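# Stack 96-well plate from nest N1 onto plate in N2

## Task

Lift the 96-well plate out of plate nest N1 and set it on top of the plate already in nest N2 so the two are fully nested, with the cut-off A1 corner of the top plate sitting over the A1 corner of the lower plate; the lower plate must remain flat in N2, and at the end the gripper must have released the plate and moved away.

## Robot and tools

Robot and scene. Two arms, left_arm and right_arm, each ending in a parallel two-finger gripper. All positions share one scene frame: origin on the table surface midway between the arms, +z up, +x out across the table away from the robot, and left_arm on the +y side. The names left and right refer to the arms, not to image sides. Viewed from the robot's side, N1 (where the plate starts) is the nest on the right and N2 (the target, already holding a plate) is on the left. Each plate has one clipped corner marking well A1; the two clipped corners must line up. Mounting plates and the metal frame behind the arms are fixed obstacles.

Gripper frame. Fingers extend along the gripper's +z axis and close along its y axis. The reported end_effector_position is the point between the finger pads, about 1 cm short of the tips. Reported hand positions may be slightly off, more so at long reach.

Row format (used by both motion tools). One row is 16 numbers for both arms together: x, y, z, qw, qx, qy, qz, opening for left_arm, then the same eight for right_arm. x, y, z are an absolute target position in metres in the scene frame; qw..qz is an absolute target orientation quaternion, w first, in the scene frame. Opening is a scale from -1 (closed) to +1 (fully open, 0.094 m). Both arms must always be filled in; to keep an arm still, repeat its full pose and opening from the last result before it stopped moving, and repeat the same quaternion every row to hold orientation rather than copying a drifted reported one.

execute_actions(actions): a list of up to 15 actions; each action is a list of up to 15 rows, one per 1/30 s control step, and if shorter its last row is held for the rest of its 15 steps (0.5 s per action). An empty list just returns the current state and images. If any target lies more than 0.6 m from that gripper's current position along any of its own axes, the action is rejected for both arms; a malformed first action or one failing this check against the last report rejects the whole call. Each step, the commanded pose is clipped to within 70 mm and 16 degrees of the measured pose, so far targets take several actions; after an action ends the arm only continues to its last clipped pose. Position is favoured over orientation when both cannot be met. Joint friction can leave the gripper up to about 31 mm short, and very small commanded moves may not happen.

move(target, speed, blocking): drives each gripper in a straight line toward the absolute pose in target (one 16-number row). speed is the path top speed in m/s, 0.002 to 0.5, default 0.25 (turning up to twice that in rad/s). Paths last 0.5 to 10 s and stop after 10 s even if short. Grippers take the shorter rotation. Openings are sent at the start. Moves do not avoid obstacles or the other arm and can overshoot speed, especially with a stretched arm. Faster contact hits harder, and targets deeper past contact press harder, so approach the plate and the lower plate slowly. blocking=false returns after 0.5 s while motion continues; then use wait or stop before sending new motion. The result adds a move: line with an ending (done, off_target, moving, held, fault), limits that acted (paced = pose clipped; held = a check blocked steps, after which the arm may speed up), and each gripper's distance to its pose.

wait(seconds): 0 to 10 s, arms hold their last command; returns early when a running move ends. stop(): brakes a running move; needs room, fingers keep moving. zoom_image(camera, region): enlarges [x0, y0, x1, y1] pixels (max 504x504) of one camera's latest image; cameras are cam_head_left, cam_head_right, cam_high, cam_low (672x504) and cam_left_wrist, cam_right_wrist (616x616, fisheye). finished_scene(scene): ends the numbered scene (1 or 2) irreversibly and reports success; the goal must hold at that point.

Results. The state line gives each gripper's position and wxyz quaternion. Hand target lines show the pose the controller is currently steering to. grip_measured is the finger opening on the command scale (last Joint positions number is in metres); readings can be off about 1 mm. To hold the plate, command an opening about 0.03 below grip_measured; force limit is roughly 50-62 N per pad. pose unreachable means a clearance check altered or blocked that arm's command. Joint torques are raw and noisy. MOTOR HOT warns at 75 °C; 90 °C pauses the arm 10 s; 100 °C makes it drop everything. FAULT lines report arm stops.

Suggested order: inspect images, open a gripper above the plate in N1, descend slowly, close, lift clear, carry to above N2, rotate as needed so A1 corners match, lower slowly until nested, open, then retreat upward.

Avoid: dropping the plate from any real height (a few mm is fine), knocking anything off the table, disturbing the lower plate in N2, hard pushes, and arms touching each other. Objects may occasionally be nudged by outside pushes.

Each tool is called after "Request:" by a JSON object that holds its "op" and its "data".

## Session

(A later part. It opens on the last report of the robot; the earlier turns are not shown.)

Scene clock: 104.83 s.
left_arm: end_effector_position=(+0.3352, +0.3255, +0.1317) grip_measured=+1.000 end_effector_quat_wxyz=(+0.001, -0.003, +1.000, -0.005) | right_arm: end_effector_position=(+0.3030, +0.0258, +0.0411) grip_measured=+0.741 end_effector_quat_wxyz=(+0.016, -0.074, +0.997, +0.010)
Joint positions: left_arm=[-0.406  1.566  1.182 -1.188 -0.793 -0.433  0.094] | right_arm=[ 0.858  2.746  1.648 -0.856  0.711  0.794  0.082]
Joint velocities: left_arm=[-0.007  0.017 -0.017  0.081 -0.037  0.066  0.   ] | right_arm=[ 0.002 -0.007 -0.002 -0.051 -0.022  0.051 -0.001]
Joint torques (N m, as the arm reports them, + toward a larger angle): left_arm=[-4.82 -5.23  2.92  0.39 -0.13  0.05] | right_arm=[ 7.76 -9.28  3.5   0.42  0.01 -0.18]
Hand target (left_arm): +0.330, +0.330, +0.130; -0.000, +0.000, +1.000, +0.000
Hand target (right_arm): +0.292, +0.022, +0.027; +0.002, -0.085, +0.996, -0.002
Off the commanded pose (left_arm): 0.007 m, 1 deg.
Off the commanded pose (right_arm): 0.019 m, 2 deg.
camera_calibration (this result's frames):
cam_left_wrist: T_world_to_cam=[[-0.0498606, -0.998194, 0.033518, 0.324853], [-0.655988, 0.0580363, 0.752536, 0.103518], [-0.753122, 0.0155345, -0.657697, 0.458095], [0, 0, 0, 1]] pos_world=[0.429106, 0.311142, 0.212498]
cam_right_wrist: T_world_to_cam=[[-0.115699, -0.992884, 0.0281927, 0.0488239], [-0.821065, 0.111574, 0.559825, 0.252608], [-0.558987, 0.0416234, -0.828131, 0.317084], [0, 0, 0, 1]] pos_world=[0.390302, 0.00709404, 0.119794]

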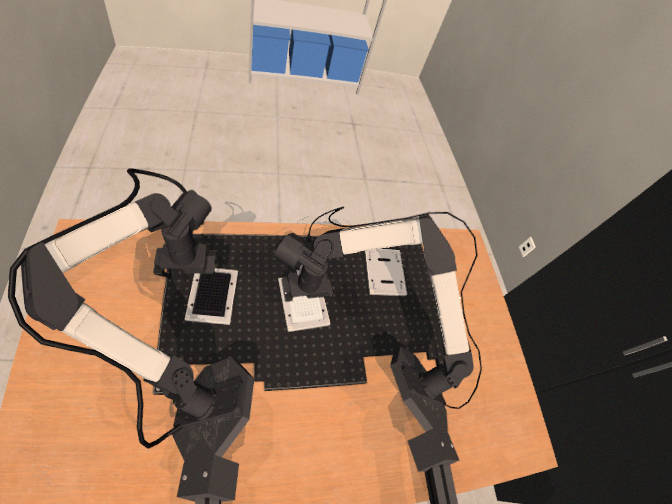

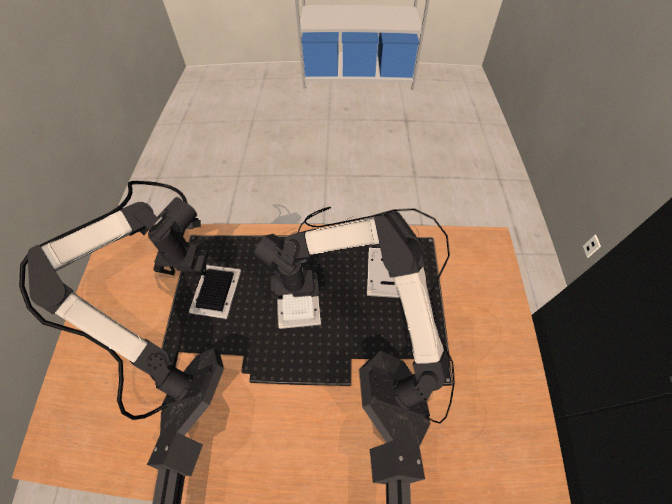

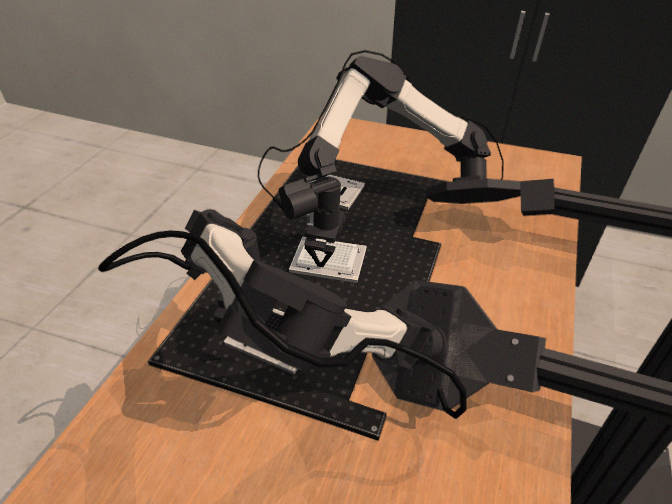

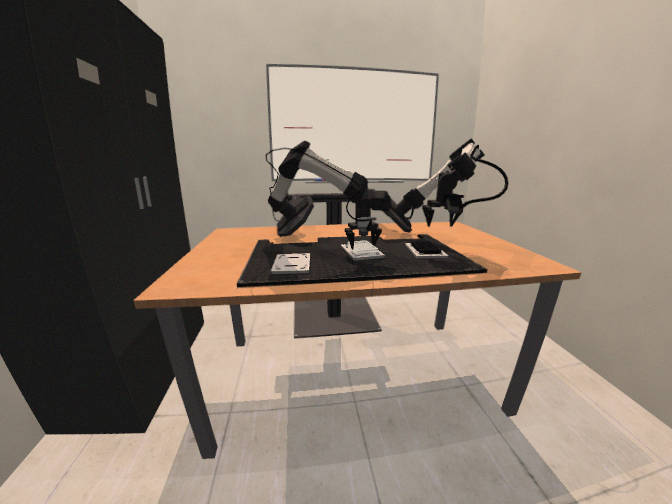

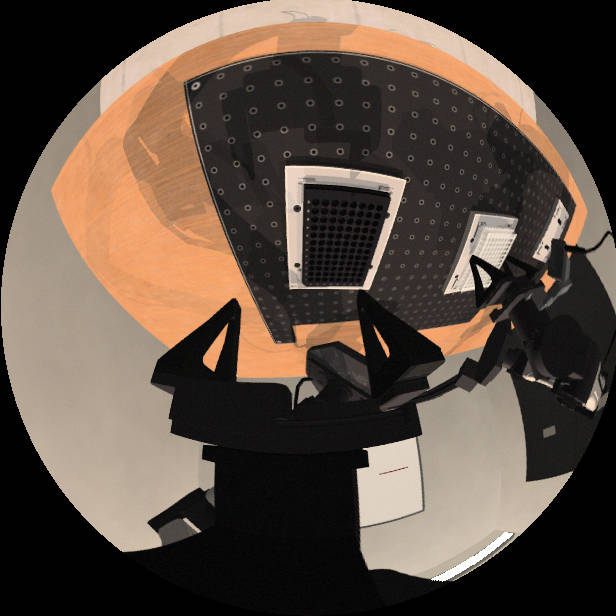

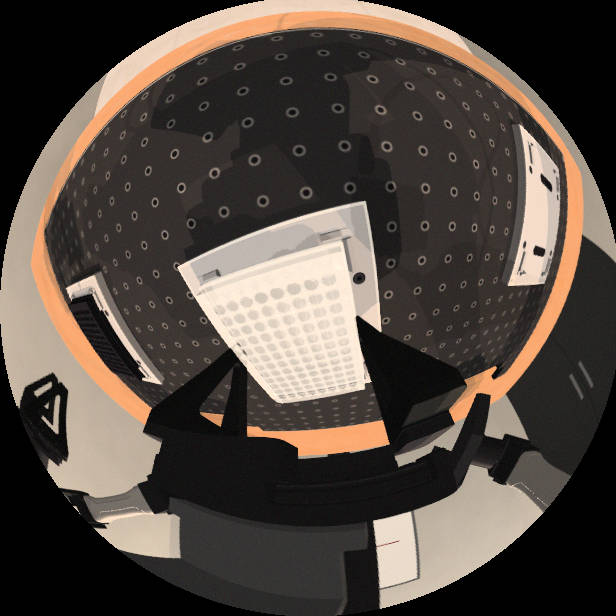

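Request:
{"op": "execute_actions", "data": {"actions": [[[0.33,0.33,0.13,0,0,1,0,1,0.289,0.018,0.022,-0.003,-0.09,0.996,-0.009,0.69]],[[0.33,0.33,0.13,0,0,1,0,1,0.287,0.0155,0.019,-0.007,-0.095,0.9955,-0.014,0.69]]]}}

Request:
{"op": "zoom_image", "data": {"camera": "cam_right_wrist", "region": [170,200,410,440]}}

Scene clock: 111.20 s.
left_arm: end_effector_position=(+0.3352, +0.3255, +0.1317) grip_measured=+1.000 end_effector_quat_wxyz=(+0.001, -0.003, +1.000, -0.005) | right_arm: end_effector_position=(+0.3014, +0.0243, +0.0373) grip_measured=+0.741 end_effector_quat_wxyz=(+0.014, -0.076, +0.997, +0.006)
Joint positions: left_arm=[-0.406  1.566  1.182 -1.188 -0.793 -0.433  0.094] | right_arm=[ 0.853  2.751  1.642 -0.852  0.714  0.791  0.082]
Joint velocities: left_arm=[-0.002 -0.002 -0.002 -0.081 -0.007  0.022  0.   ] | right_arm=[ 0.007  0.007  0.002 -0.066 -0.007 -0.037 -0.001]
Joint torques (N m, as the arm reports them, + toward a larger angle): left_arm=[-4.84 -5.23  2.92  0.39 -0.13  0.05] | right_arm=[ 7.25 -8.97  3.16  0.23  0.03 -0.23]
Hand target (left_arm): +0.330, +0.330, +0.130; -0.000, +0.000, +1.000, +0.000
Hand target (right_arm): +0.287, +0.015, +0.020; -0.008, -0.095, +0.995, -0.013
Off the commanded pose (left_arm): 0.007 m, 1 deg.
Off the commanded pose (right_arm): 0.025 m, 4 deg.
camera_calibration (this result's frames):
cam_left_wrist: T_world_to_cam=[[-0.0498606, -0.998194, 0.033518, 0.324853], [-0.655988, 0.0580363, 0.752536, 0.103518], [-0.753122, 0.0155345, -0.657697, 0.458095], [0, 0, 0, 1]] pos_world=[0.429106, 0.311142, 0.212498]
cam_right_wrist: T_world_to_cam=[[-0.112065, -0.993048, 0.0360068, 0.0458296], [-0.819331, 0.112843, 0.562105, 0.252987], [-0.562261, 0.0334911, -0.826281, 0.314202], [0, 0, 0, 1]] pos_world=[0.38908, 0.00644022, 0.115763]

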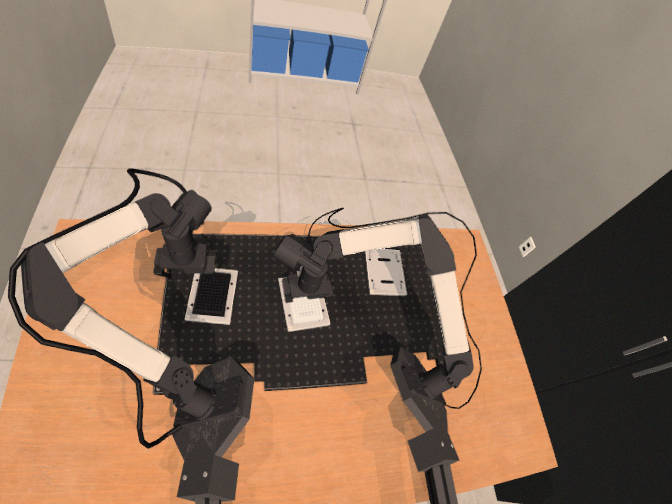

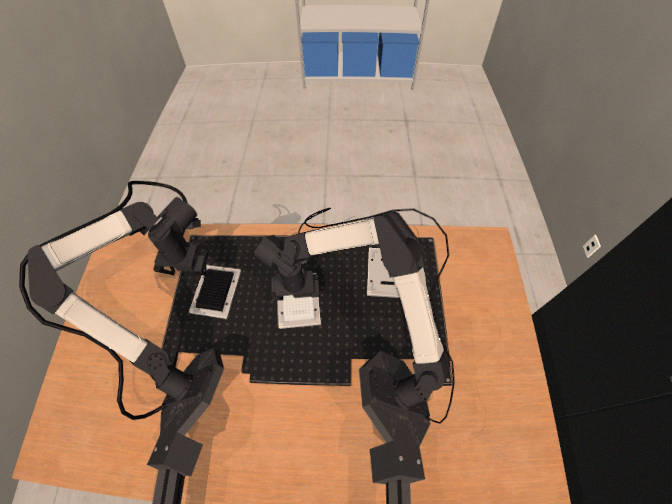

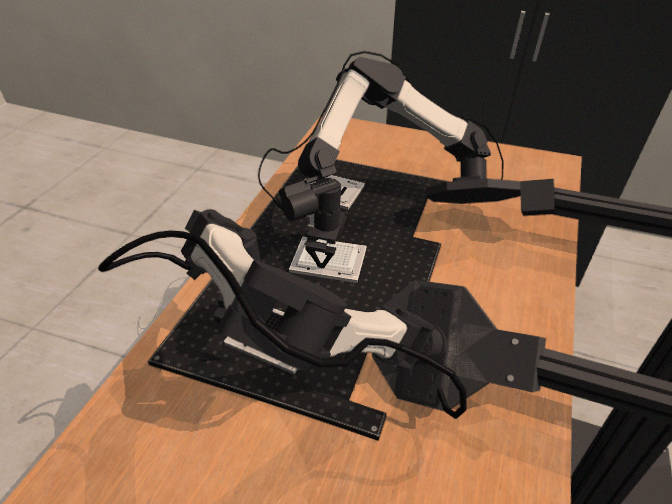

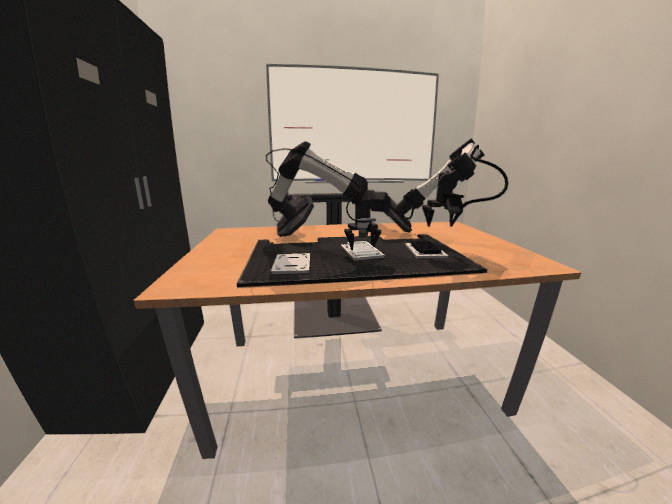

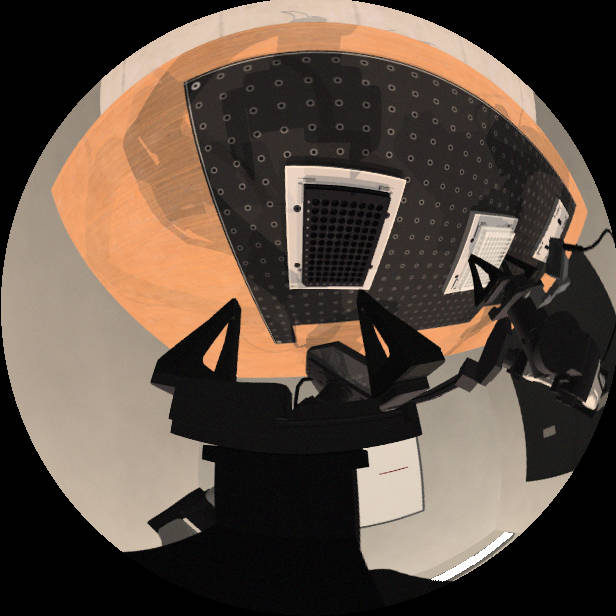

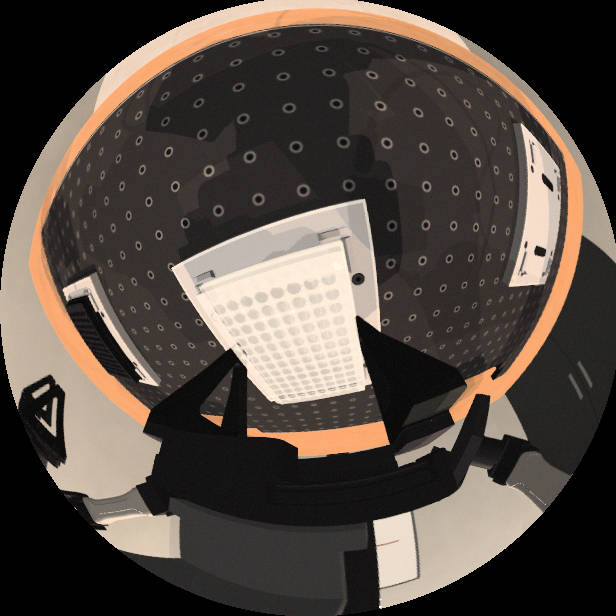

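Region (170, 200, 410, 440) of cam_right_wrist's 616x616 image, scaled by 2.100, with more detail than that image has.

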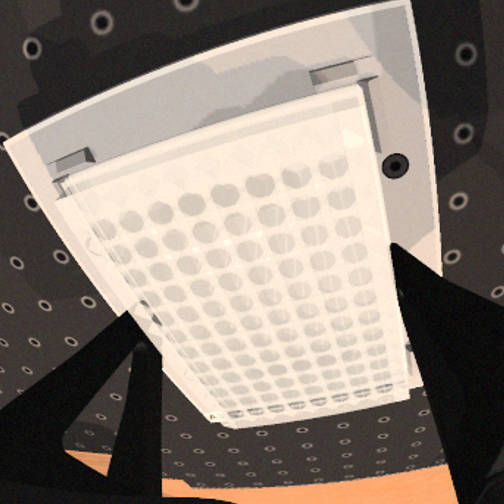

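Essentially in. Release.

Request:
{"op": "execute_actions", "data": {"actions": [[[0.33,0.33,0.13,0,0,1,0,1,0.301,0.024,0.036,0.014,-0.076,0.997,0.006,0.69]],[[0.33,0.33,0.13,0,0,1,0,1,0.301,0.024,0.036,0.014,-0.076,0.997,0.006,1]]]}}

Request:
{"op": "move", "data": {"target": [0.33,0.33,0.13,0,0,1,0,1,0.306,0.029,0.09,0.014,-0.076,0.997,0.012,1], "speed": 0.12}}

Request:
{"op": "move", "data": {"target": [0.308,0.012,0.09,0,-0.065,0.998,0,1,0.30,-0.40,0.13,0,0,1,0,1], "speed": 0.3}}

Request:
{"op": "zoom_image", "data": {"camera": "cam_left_wrist", "region": [180,130,420,370]}}

Scene clock: 118.50 s.
left_arm: end_effector_position=(+0.3352, +0.3255, +0.1317) grip_measured=+1.000 end_effector_quat_wxyz=(+0.001, -0.003, +1.000, -0.005) | right_arm: end_effector_position=(+0.3016, +0.0244, +0.0373) grip_measured=+1.000 end_effector_quat_wxyz=(+0.014, -0.076, +0.997, +0.006)
Joint positions: left_arm=[-0.406  1.566  1.182 -1.188 -0.793 -0.433  0.094] | right_arm=[ 0.853  2.751  1.642 -0.851  0.714  0.791  0.094]
Joint velocities: left_arm=[-0.002 -0.007  0.007 -0.095  0.007  0.007  0.   ] | right_arm=[-0.007 -0.002  0.012  0.037  0.007 -0.037  0.   ]
Joint torques (N m, as the arm reports them, + toward a larger angle): left_arm=[-4.79 -5.21  2.94  0.39 -0.13  0.05] | right_arm=[  8.84 -11.31   4.85   0.38   0.03  -0.13]
Hand target (left_arm): +0.330, +0.330, +0.130; -0.000, +0.000, +1.000, +0.000
Hand target (right_arm): +0.301, +0.024, +0.036; +0.014, -0.076, +0.997, +0.006
Off the commanded pose (left_arm): 0.007 m, 1 deg.
Off the commanded pose (right_arm): 0.001 m, 0 deg.
camera_calibration (this result's frames):
cam_left_wrist: T_world_to_cam=[[-0.0498606, -0.998194, 0.033518, 0.324853], [-0.655988, 0.0580363, 0.752536, 0.103518], [-0.753122, 0.0155345, -0.657697, 0.458095], [0, 0, 0, 1]] pos_world=[0.429106, 0.311142, 0.212498]
cam_right_wrist: T_world_to_cam=[[-0.112837, -0.992982, 0.0354235, 0.0462526], [-0.8197, 0.113177, 0.561501, 0.253248], [-0.561569, 0.0343215, -0.826718, 0.314097], [0, 0, 0, 1]] pos_world=[0.389193, 0.00648593, 0.115832]

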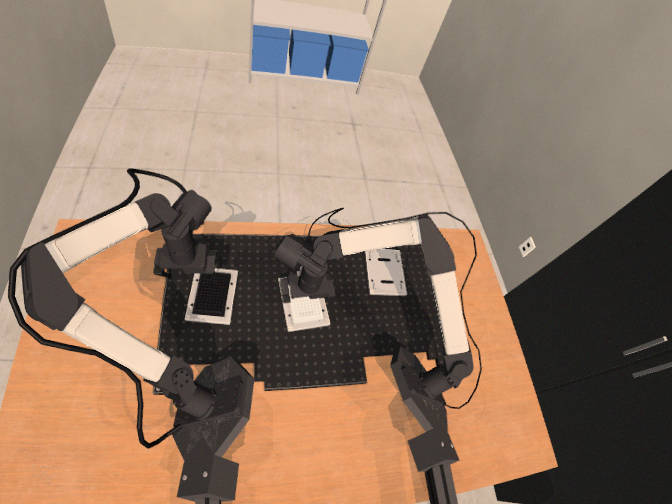

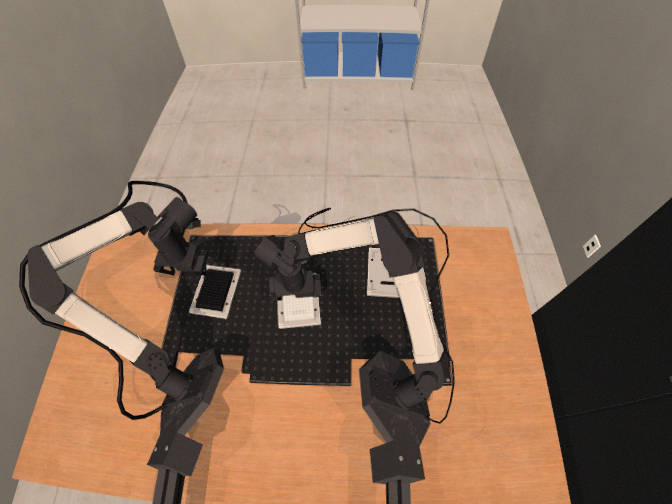

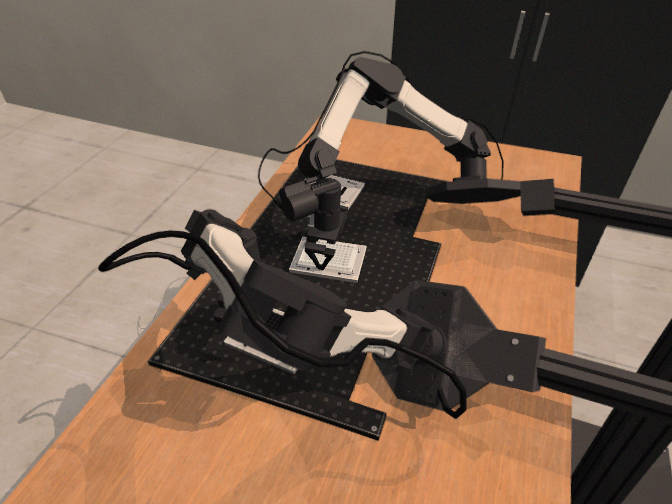

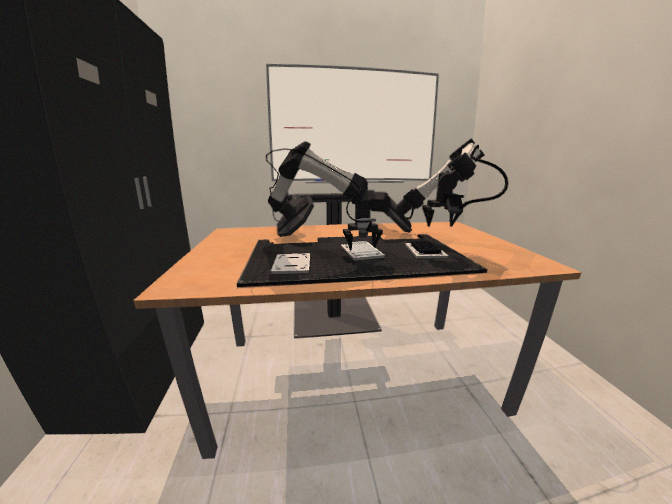

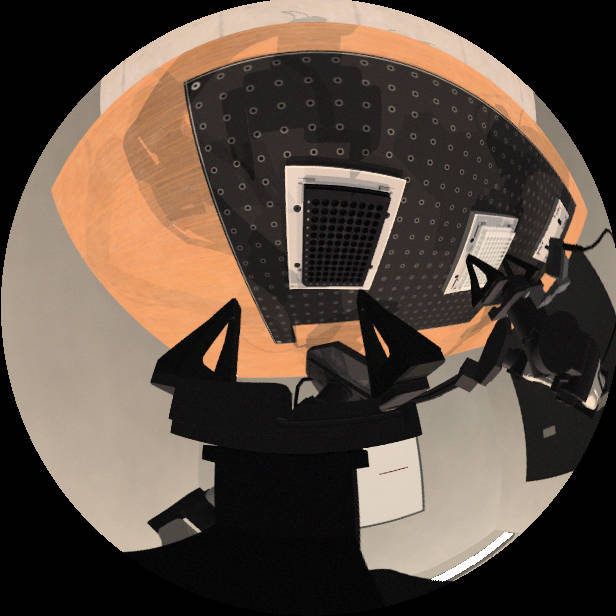

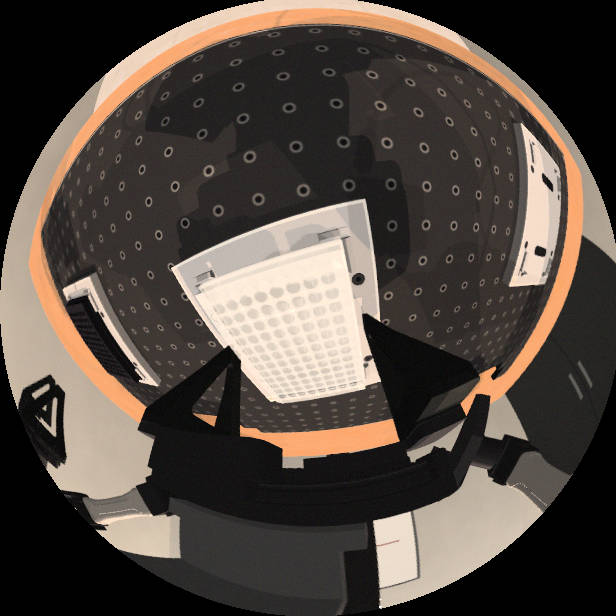

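Scene clock: 119.53 s.
left_arm: end_effector_position=(+0.3352, +0.3255, +0.1317) grip_measured=+1.000 end_effector_quat_wxyz=(+0.001, -0.003, +1.000, -0.005) | right_arm: end_effector_position=(+0.3046, +0.0268, +0.0857) grip_measured=+1.000 end_effector_quat_wxyz=(+0.017, -0.083, +0.996, +0.005)
Joint positions: left_arm=[-0.406  1.566  1.182 -1.188 -0.793 -0.433  0.094] | right_arm=[ 0.928  2.727  1.761 -1.049  0.69   0.863  0.094]
Joint velocities: left_arm=[-0.007  0.002  0.007 -0.022 -0.022 -0.051  0.   ] | right_arm=[-0.002  0.002  0.007 -0.051 -0.037 -0.007  0.   ]
Joint torques (N m, as the arm reports them, + toward a larger angle): left_arm=[-4.8  -5.19  2.95  0.4  -0.12  0.05] | right_arm=[  9.14 -11.52   7.02   0.22  -0.06   0.01]
Hand target (left_arm): +0.330, +0.330, +0.130; -0.000, +0.000, +1.000, +0.000
Hand target (right_arm): +0.306, +0.029, +0.090; +0.014, -0.076, +0.997, +0.011
Off the commanded pose (left_arm): 0.007 m, 1 deg.
Off the commanded pose (right_arm): 0.005 m, 1 deg.
move: done
camera_calibration (this result's frames):
cam_left_wrist: T_world_to_cam=[[-0.0498606, -0.998194, 0.033518, 0.324853], [-0.655988, 0.0580363, 0.752536, 0.103518], [-0.753122, 0.0155345, -0.657697, 0.458095], [0, 0, 0, 1]] pos_world=[0.429106, 0.311142, 0.212498]
cam_right_wrist: T_world_to_cam=[[-0.098134, -0.994481, 0.0371036, 0.042653], [-0.8248, 0.102139, 0.556122, 0.23057], [-0.556843, 0.0239714, -0.830272, 0.354862], [0, 0, 0, 1]] pos_world=[0.391962, 0.0103609, 0.164824]

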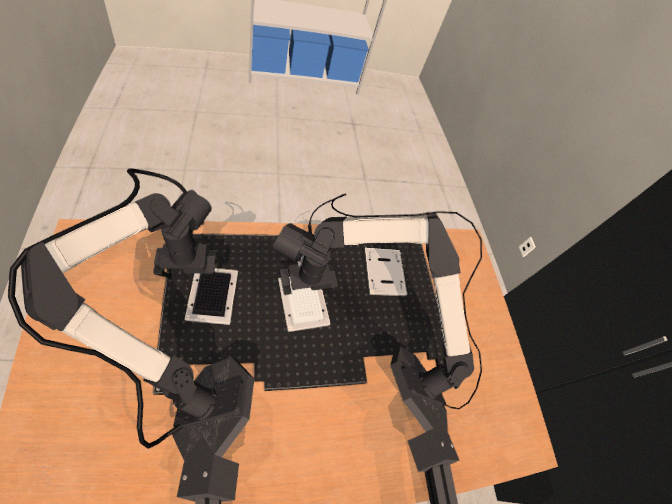

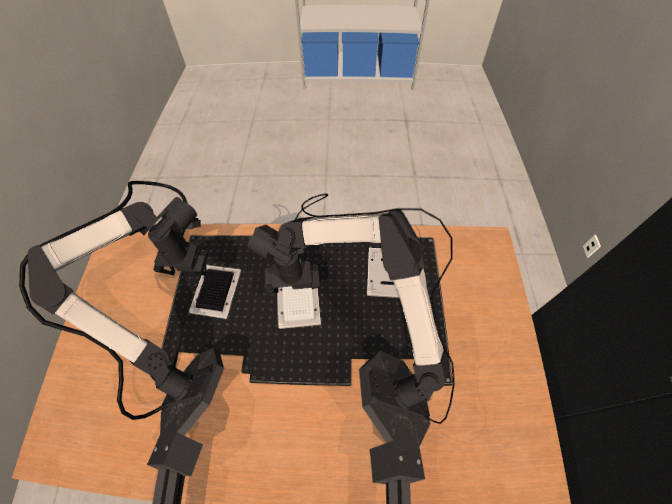

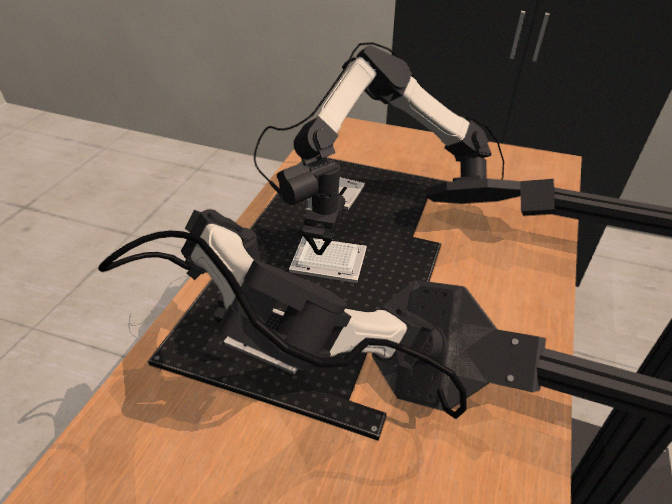

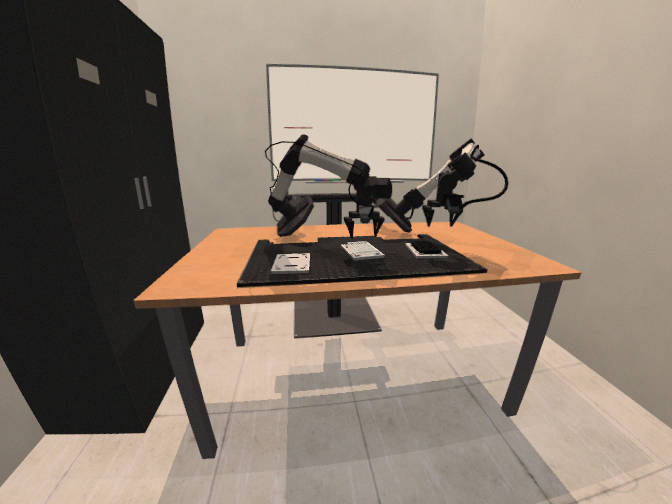

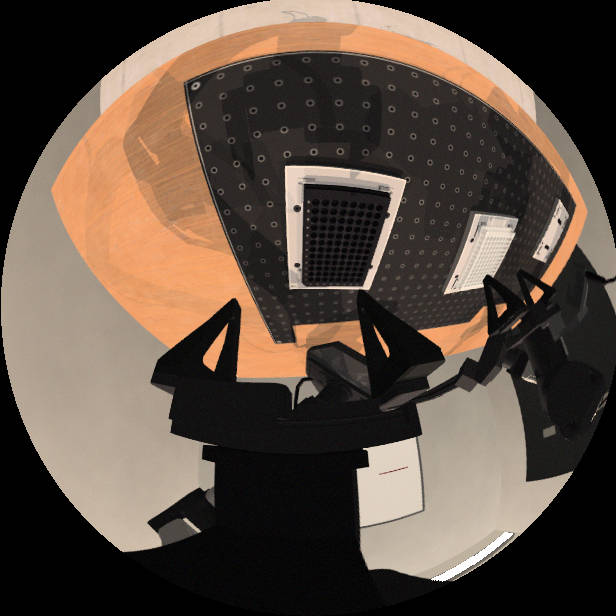

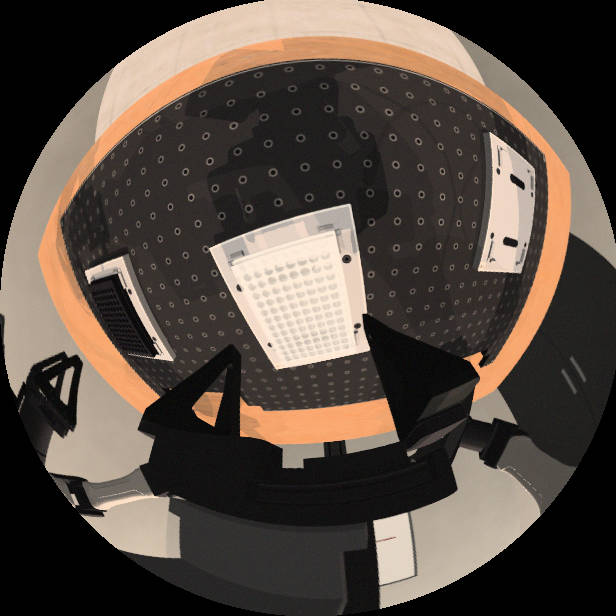

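Scene clock: 121.70 s.
left_arm: end_effector_position=(+0.3091, +0.0114, +0.0928) grip_measured=+1.000 end_effector_quat_wxyz=(+0.006, -0.062, +0.998, -0.009) | right_arm: end_effector_position=(+0.3070, -0.3948, +0.1310) grip_measured=+1.000 end_effector_quat_wxyz=(+0.003, -0.001, +1.000, +0.004)
Joint positions: left_arm=[-0.853  2.584  1.668 -1.052 -0.702 -1.139  0.094] | right_arm=[ 0.252  1.345  1.123 -1.191  0.782  0.138  0.094]
Joint velocities: left_arm=[-0.017  0.002 -0.002 -0.051 -0.007 -0.037  0.   ] | right_arm=[-0.002  0.002 -0.012  0.022 -0.007  0.007  0.   ]
Joint torques (N m, as the arm reports them, + toward a larger angle): left_arm=[-9.21 -6.76  6.74  0.16 -0.04 -0.13] | right_arm=[ 2.58 -5.32  6.13  0.19 -0.1  -0.22]
Hand target (left_arm): +0.309, +0.009, +0.093; +0.000, -0.064, +0.998, -0.008
Hand target (right_arm): +0.307, -0.398, +0.132; +0.001, -0.001, +1.000, +0.009
Off the commanded pose (left_arm): 0.003 m, 1 deg.
Off the commanded pose (right_arm): 0.009 m, 1 deg.
move: done
camera_calibration (this result's frames):
cam_left_wrist: T_world_to_cam=[[0.0673742, -0.996812, 0.0427299, -0.0258065], [-0.665623, -0.0130033, 0.746175, 0.13822], [-0.743241, -0.078715, -0.664377, 0.416349], [0, 0, 0, 1]] pos_world=[0.403189, 0.00884592, 0.174579]
cam_right_wrist: T_world_to_cam=[[-0.259198, -0.964843, 0.0435307, -0.317747], [-0.77982, 0.235658, 0.579953, 0.28618], [-0.569822, 0.116376, -0.813486, 0.442152], [0, 0, 0, 1]] pos_world=[0.392758, -0.425472, 0.207545]

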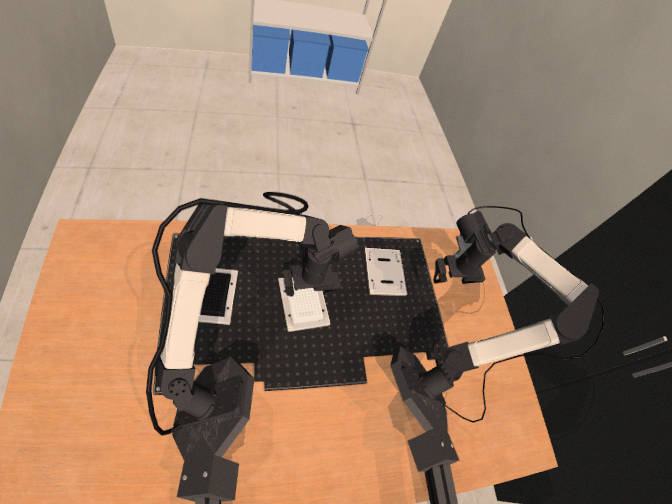

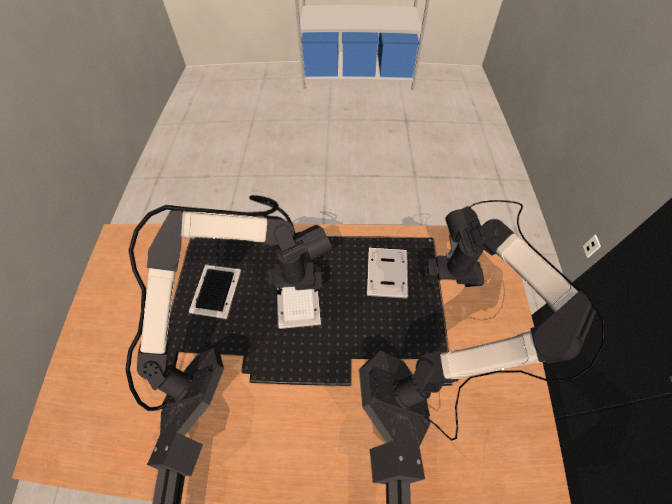

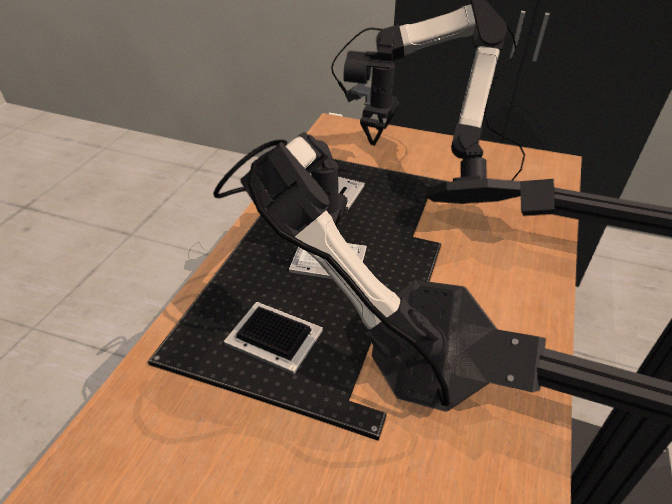

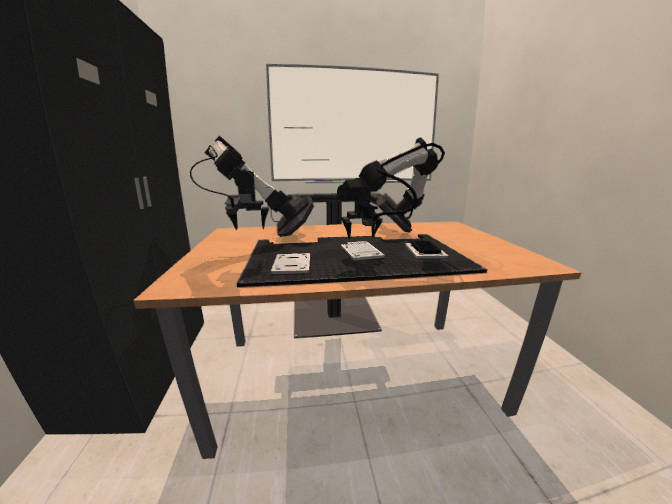

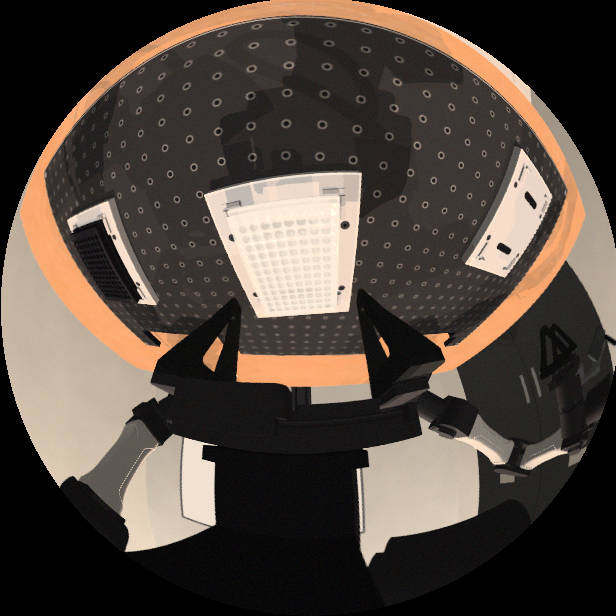

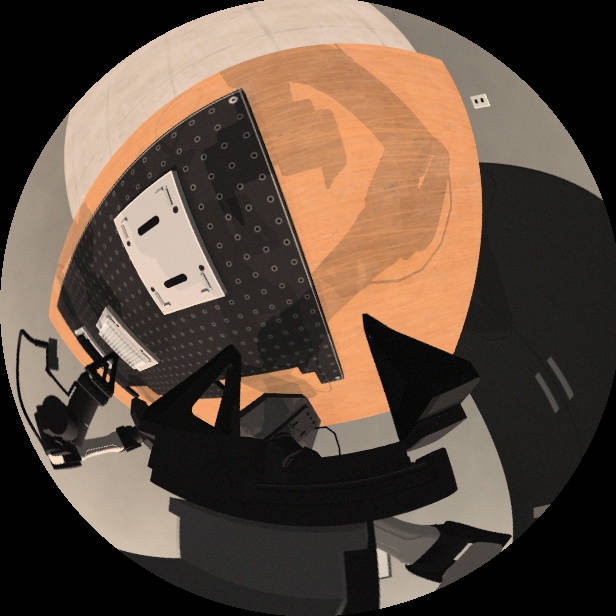

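Region (180, 130, 420, 370) of cam_left_wrist's 616x616 image, scaled by 2.100, with more detail than that image has.

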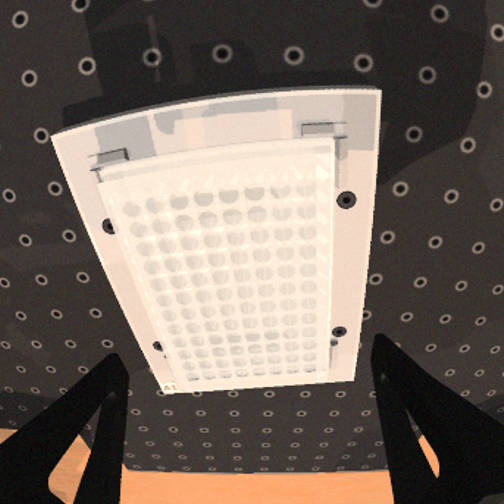

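Request:
{"op": "move", "data": {"target": [0.297,0.015,0.05,-0.006,-0.065,0.998,0.004,1,0.307,-0.395,0.131,0,0,1,0,1], "speed": 0.1}}

Request:
{"op": "zoom_image", "data": {"camera": "cam_left_wrist", "region": [170,130,420,380]}}

Scene clock: 133.60 s.
left_arm: end_effector_position=(+0.3036, +0.0141, +0.0593) grip_measured=+1.000 end_effector_quat_wxyz=(-0.006, -0.074, +0.997, -0.004) | right_arm: end_effector_position=(+0.3069, -0.3948, +0.1310) grip_measured=+1.000 end_effector_quat_wxyz=(+0.003, +0.000, +1.000, +0.004)
Joint positions: left_arm=[-0.8    2.605  1.596 -0.944 -0.706 -1.116  0.094] | right_arm=[ 0.252  1.345  1.123 -1.191  0.782  0.14   0.094]
Joint velocities: left_arm=[-0.007 -0.032 -0.007 -0.007  0.007  0.007  0.   ] | right_arm=[-0.007 -0.017 -0.017 -0.022 -0.051  0.11   0.   ]
Joint torques (N m, as the arm reports them, + toward a larger angle): left_arm=[-8.81 -6.72  3.08  0.57 -0.22  0.06] | right_arm=[ 4.03 -3.98  5.66  0.2   0.05  0.01]
Hand target (left_arm): +0.298, +0.015, +0.050; -0.006, -0.065, +0.998, +0.005
Hand target (right_arm): +0.307, -0.395, +0.131; -0.000, -0.000, +1.000, +0.000
Off the commanded pose (left_arm): 0.011 m, 1 deg.
Off the commanded pose (right_arm): 0.000 m, 1 deg.
move: off_target (left_arm)
camera_calibration (this result's frames):
cam_left_wrist: T_world_to_cam=[[0.0921524, -0.995224, 0.0322093, -0.0282518], [-0.64618, -0.0351594, 0.762375, 0.153041], [-0.757601, -0.0910676, -0.646333, 0.393671], [0, 0, 0, 1]] pos_world=[0.399741, 0.0131147, 0.138678]
cam_right_wrist: T_world_to_cam=[[-0.260764, -0.964416, 0.0436312, -0.31714], [-0.77927, 0.23695, 0.580166, 0.286438], [-0.56986, 0.117286, -0.813329, 0.442461], [0, 0, 0, 1]] pos_world=[0.392655, -0.425621, 0.207521]

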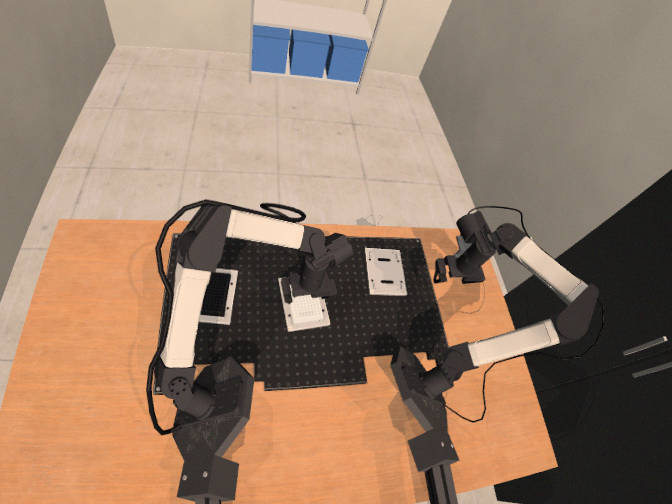

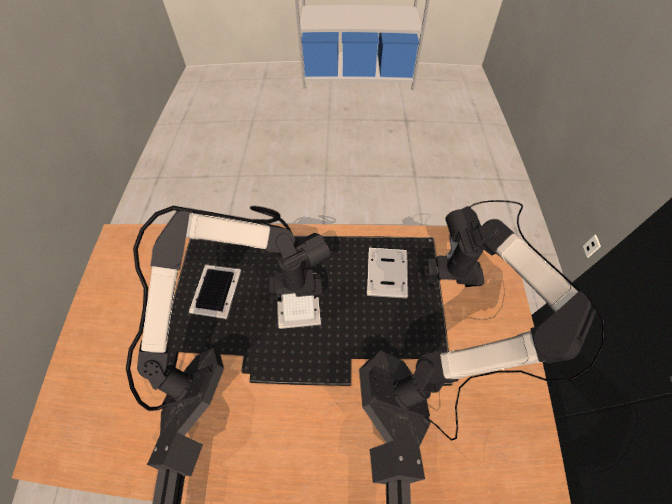

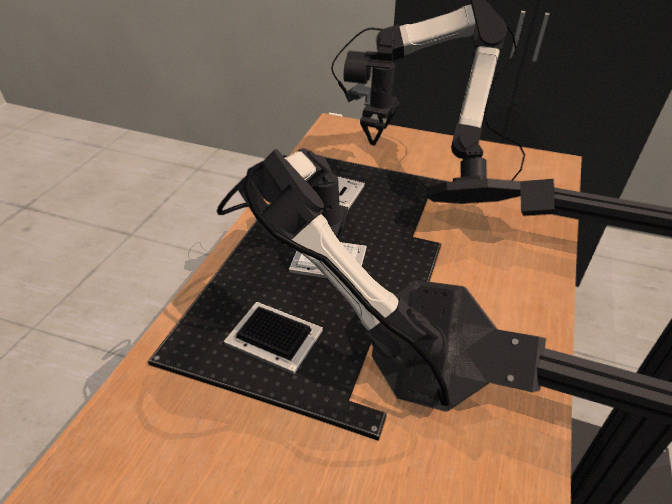

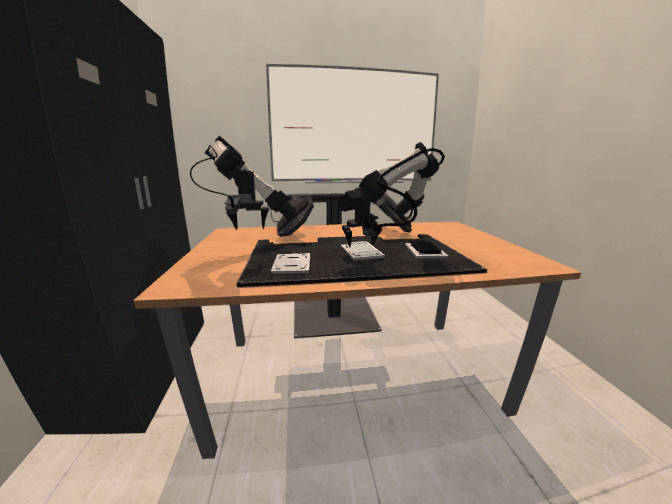

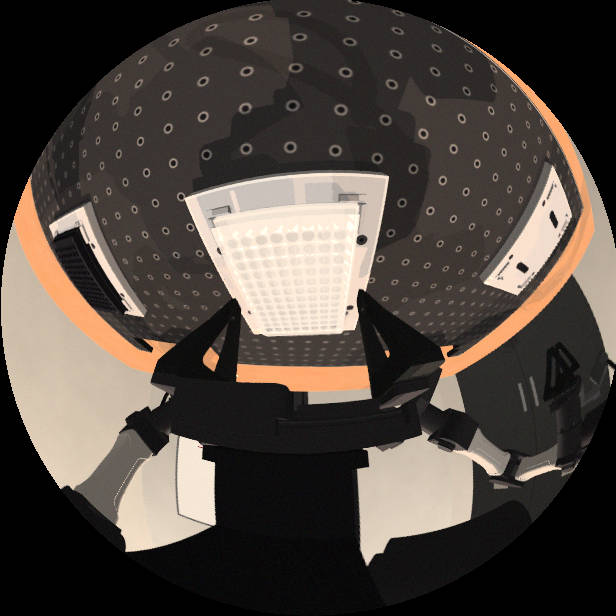

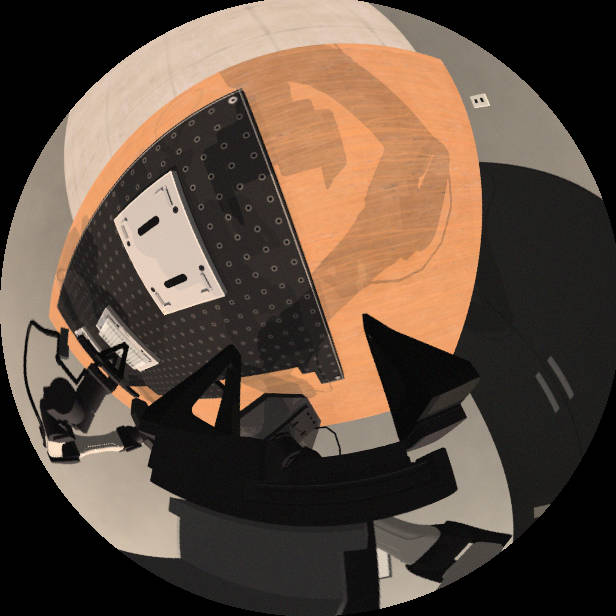

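Region (170, 130, 420, 380) of cam_left_wrist's 616x616 image, scaled by 2.016, with more detail than that image has.

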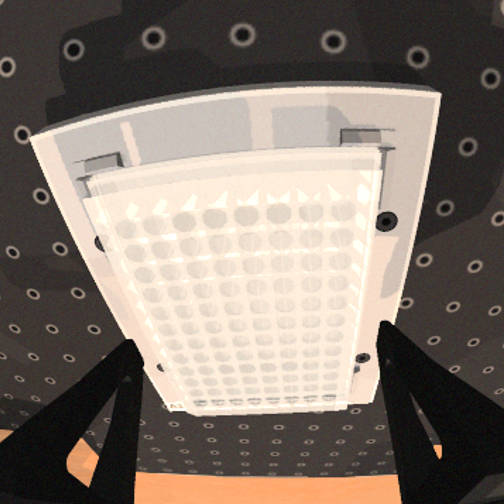

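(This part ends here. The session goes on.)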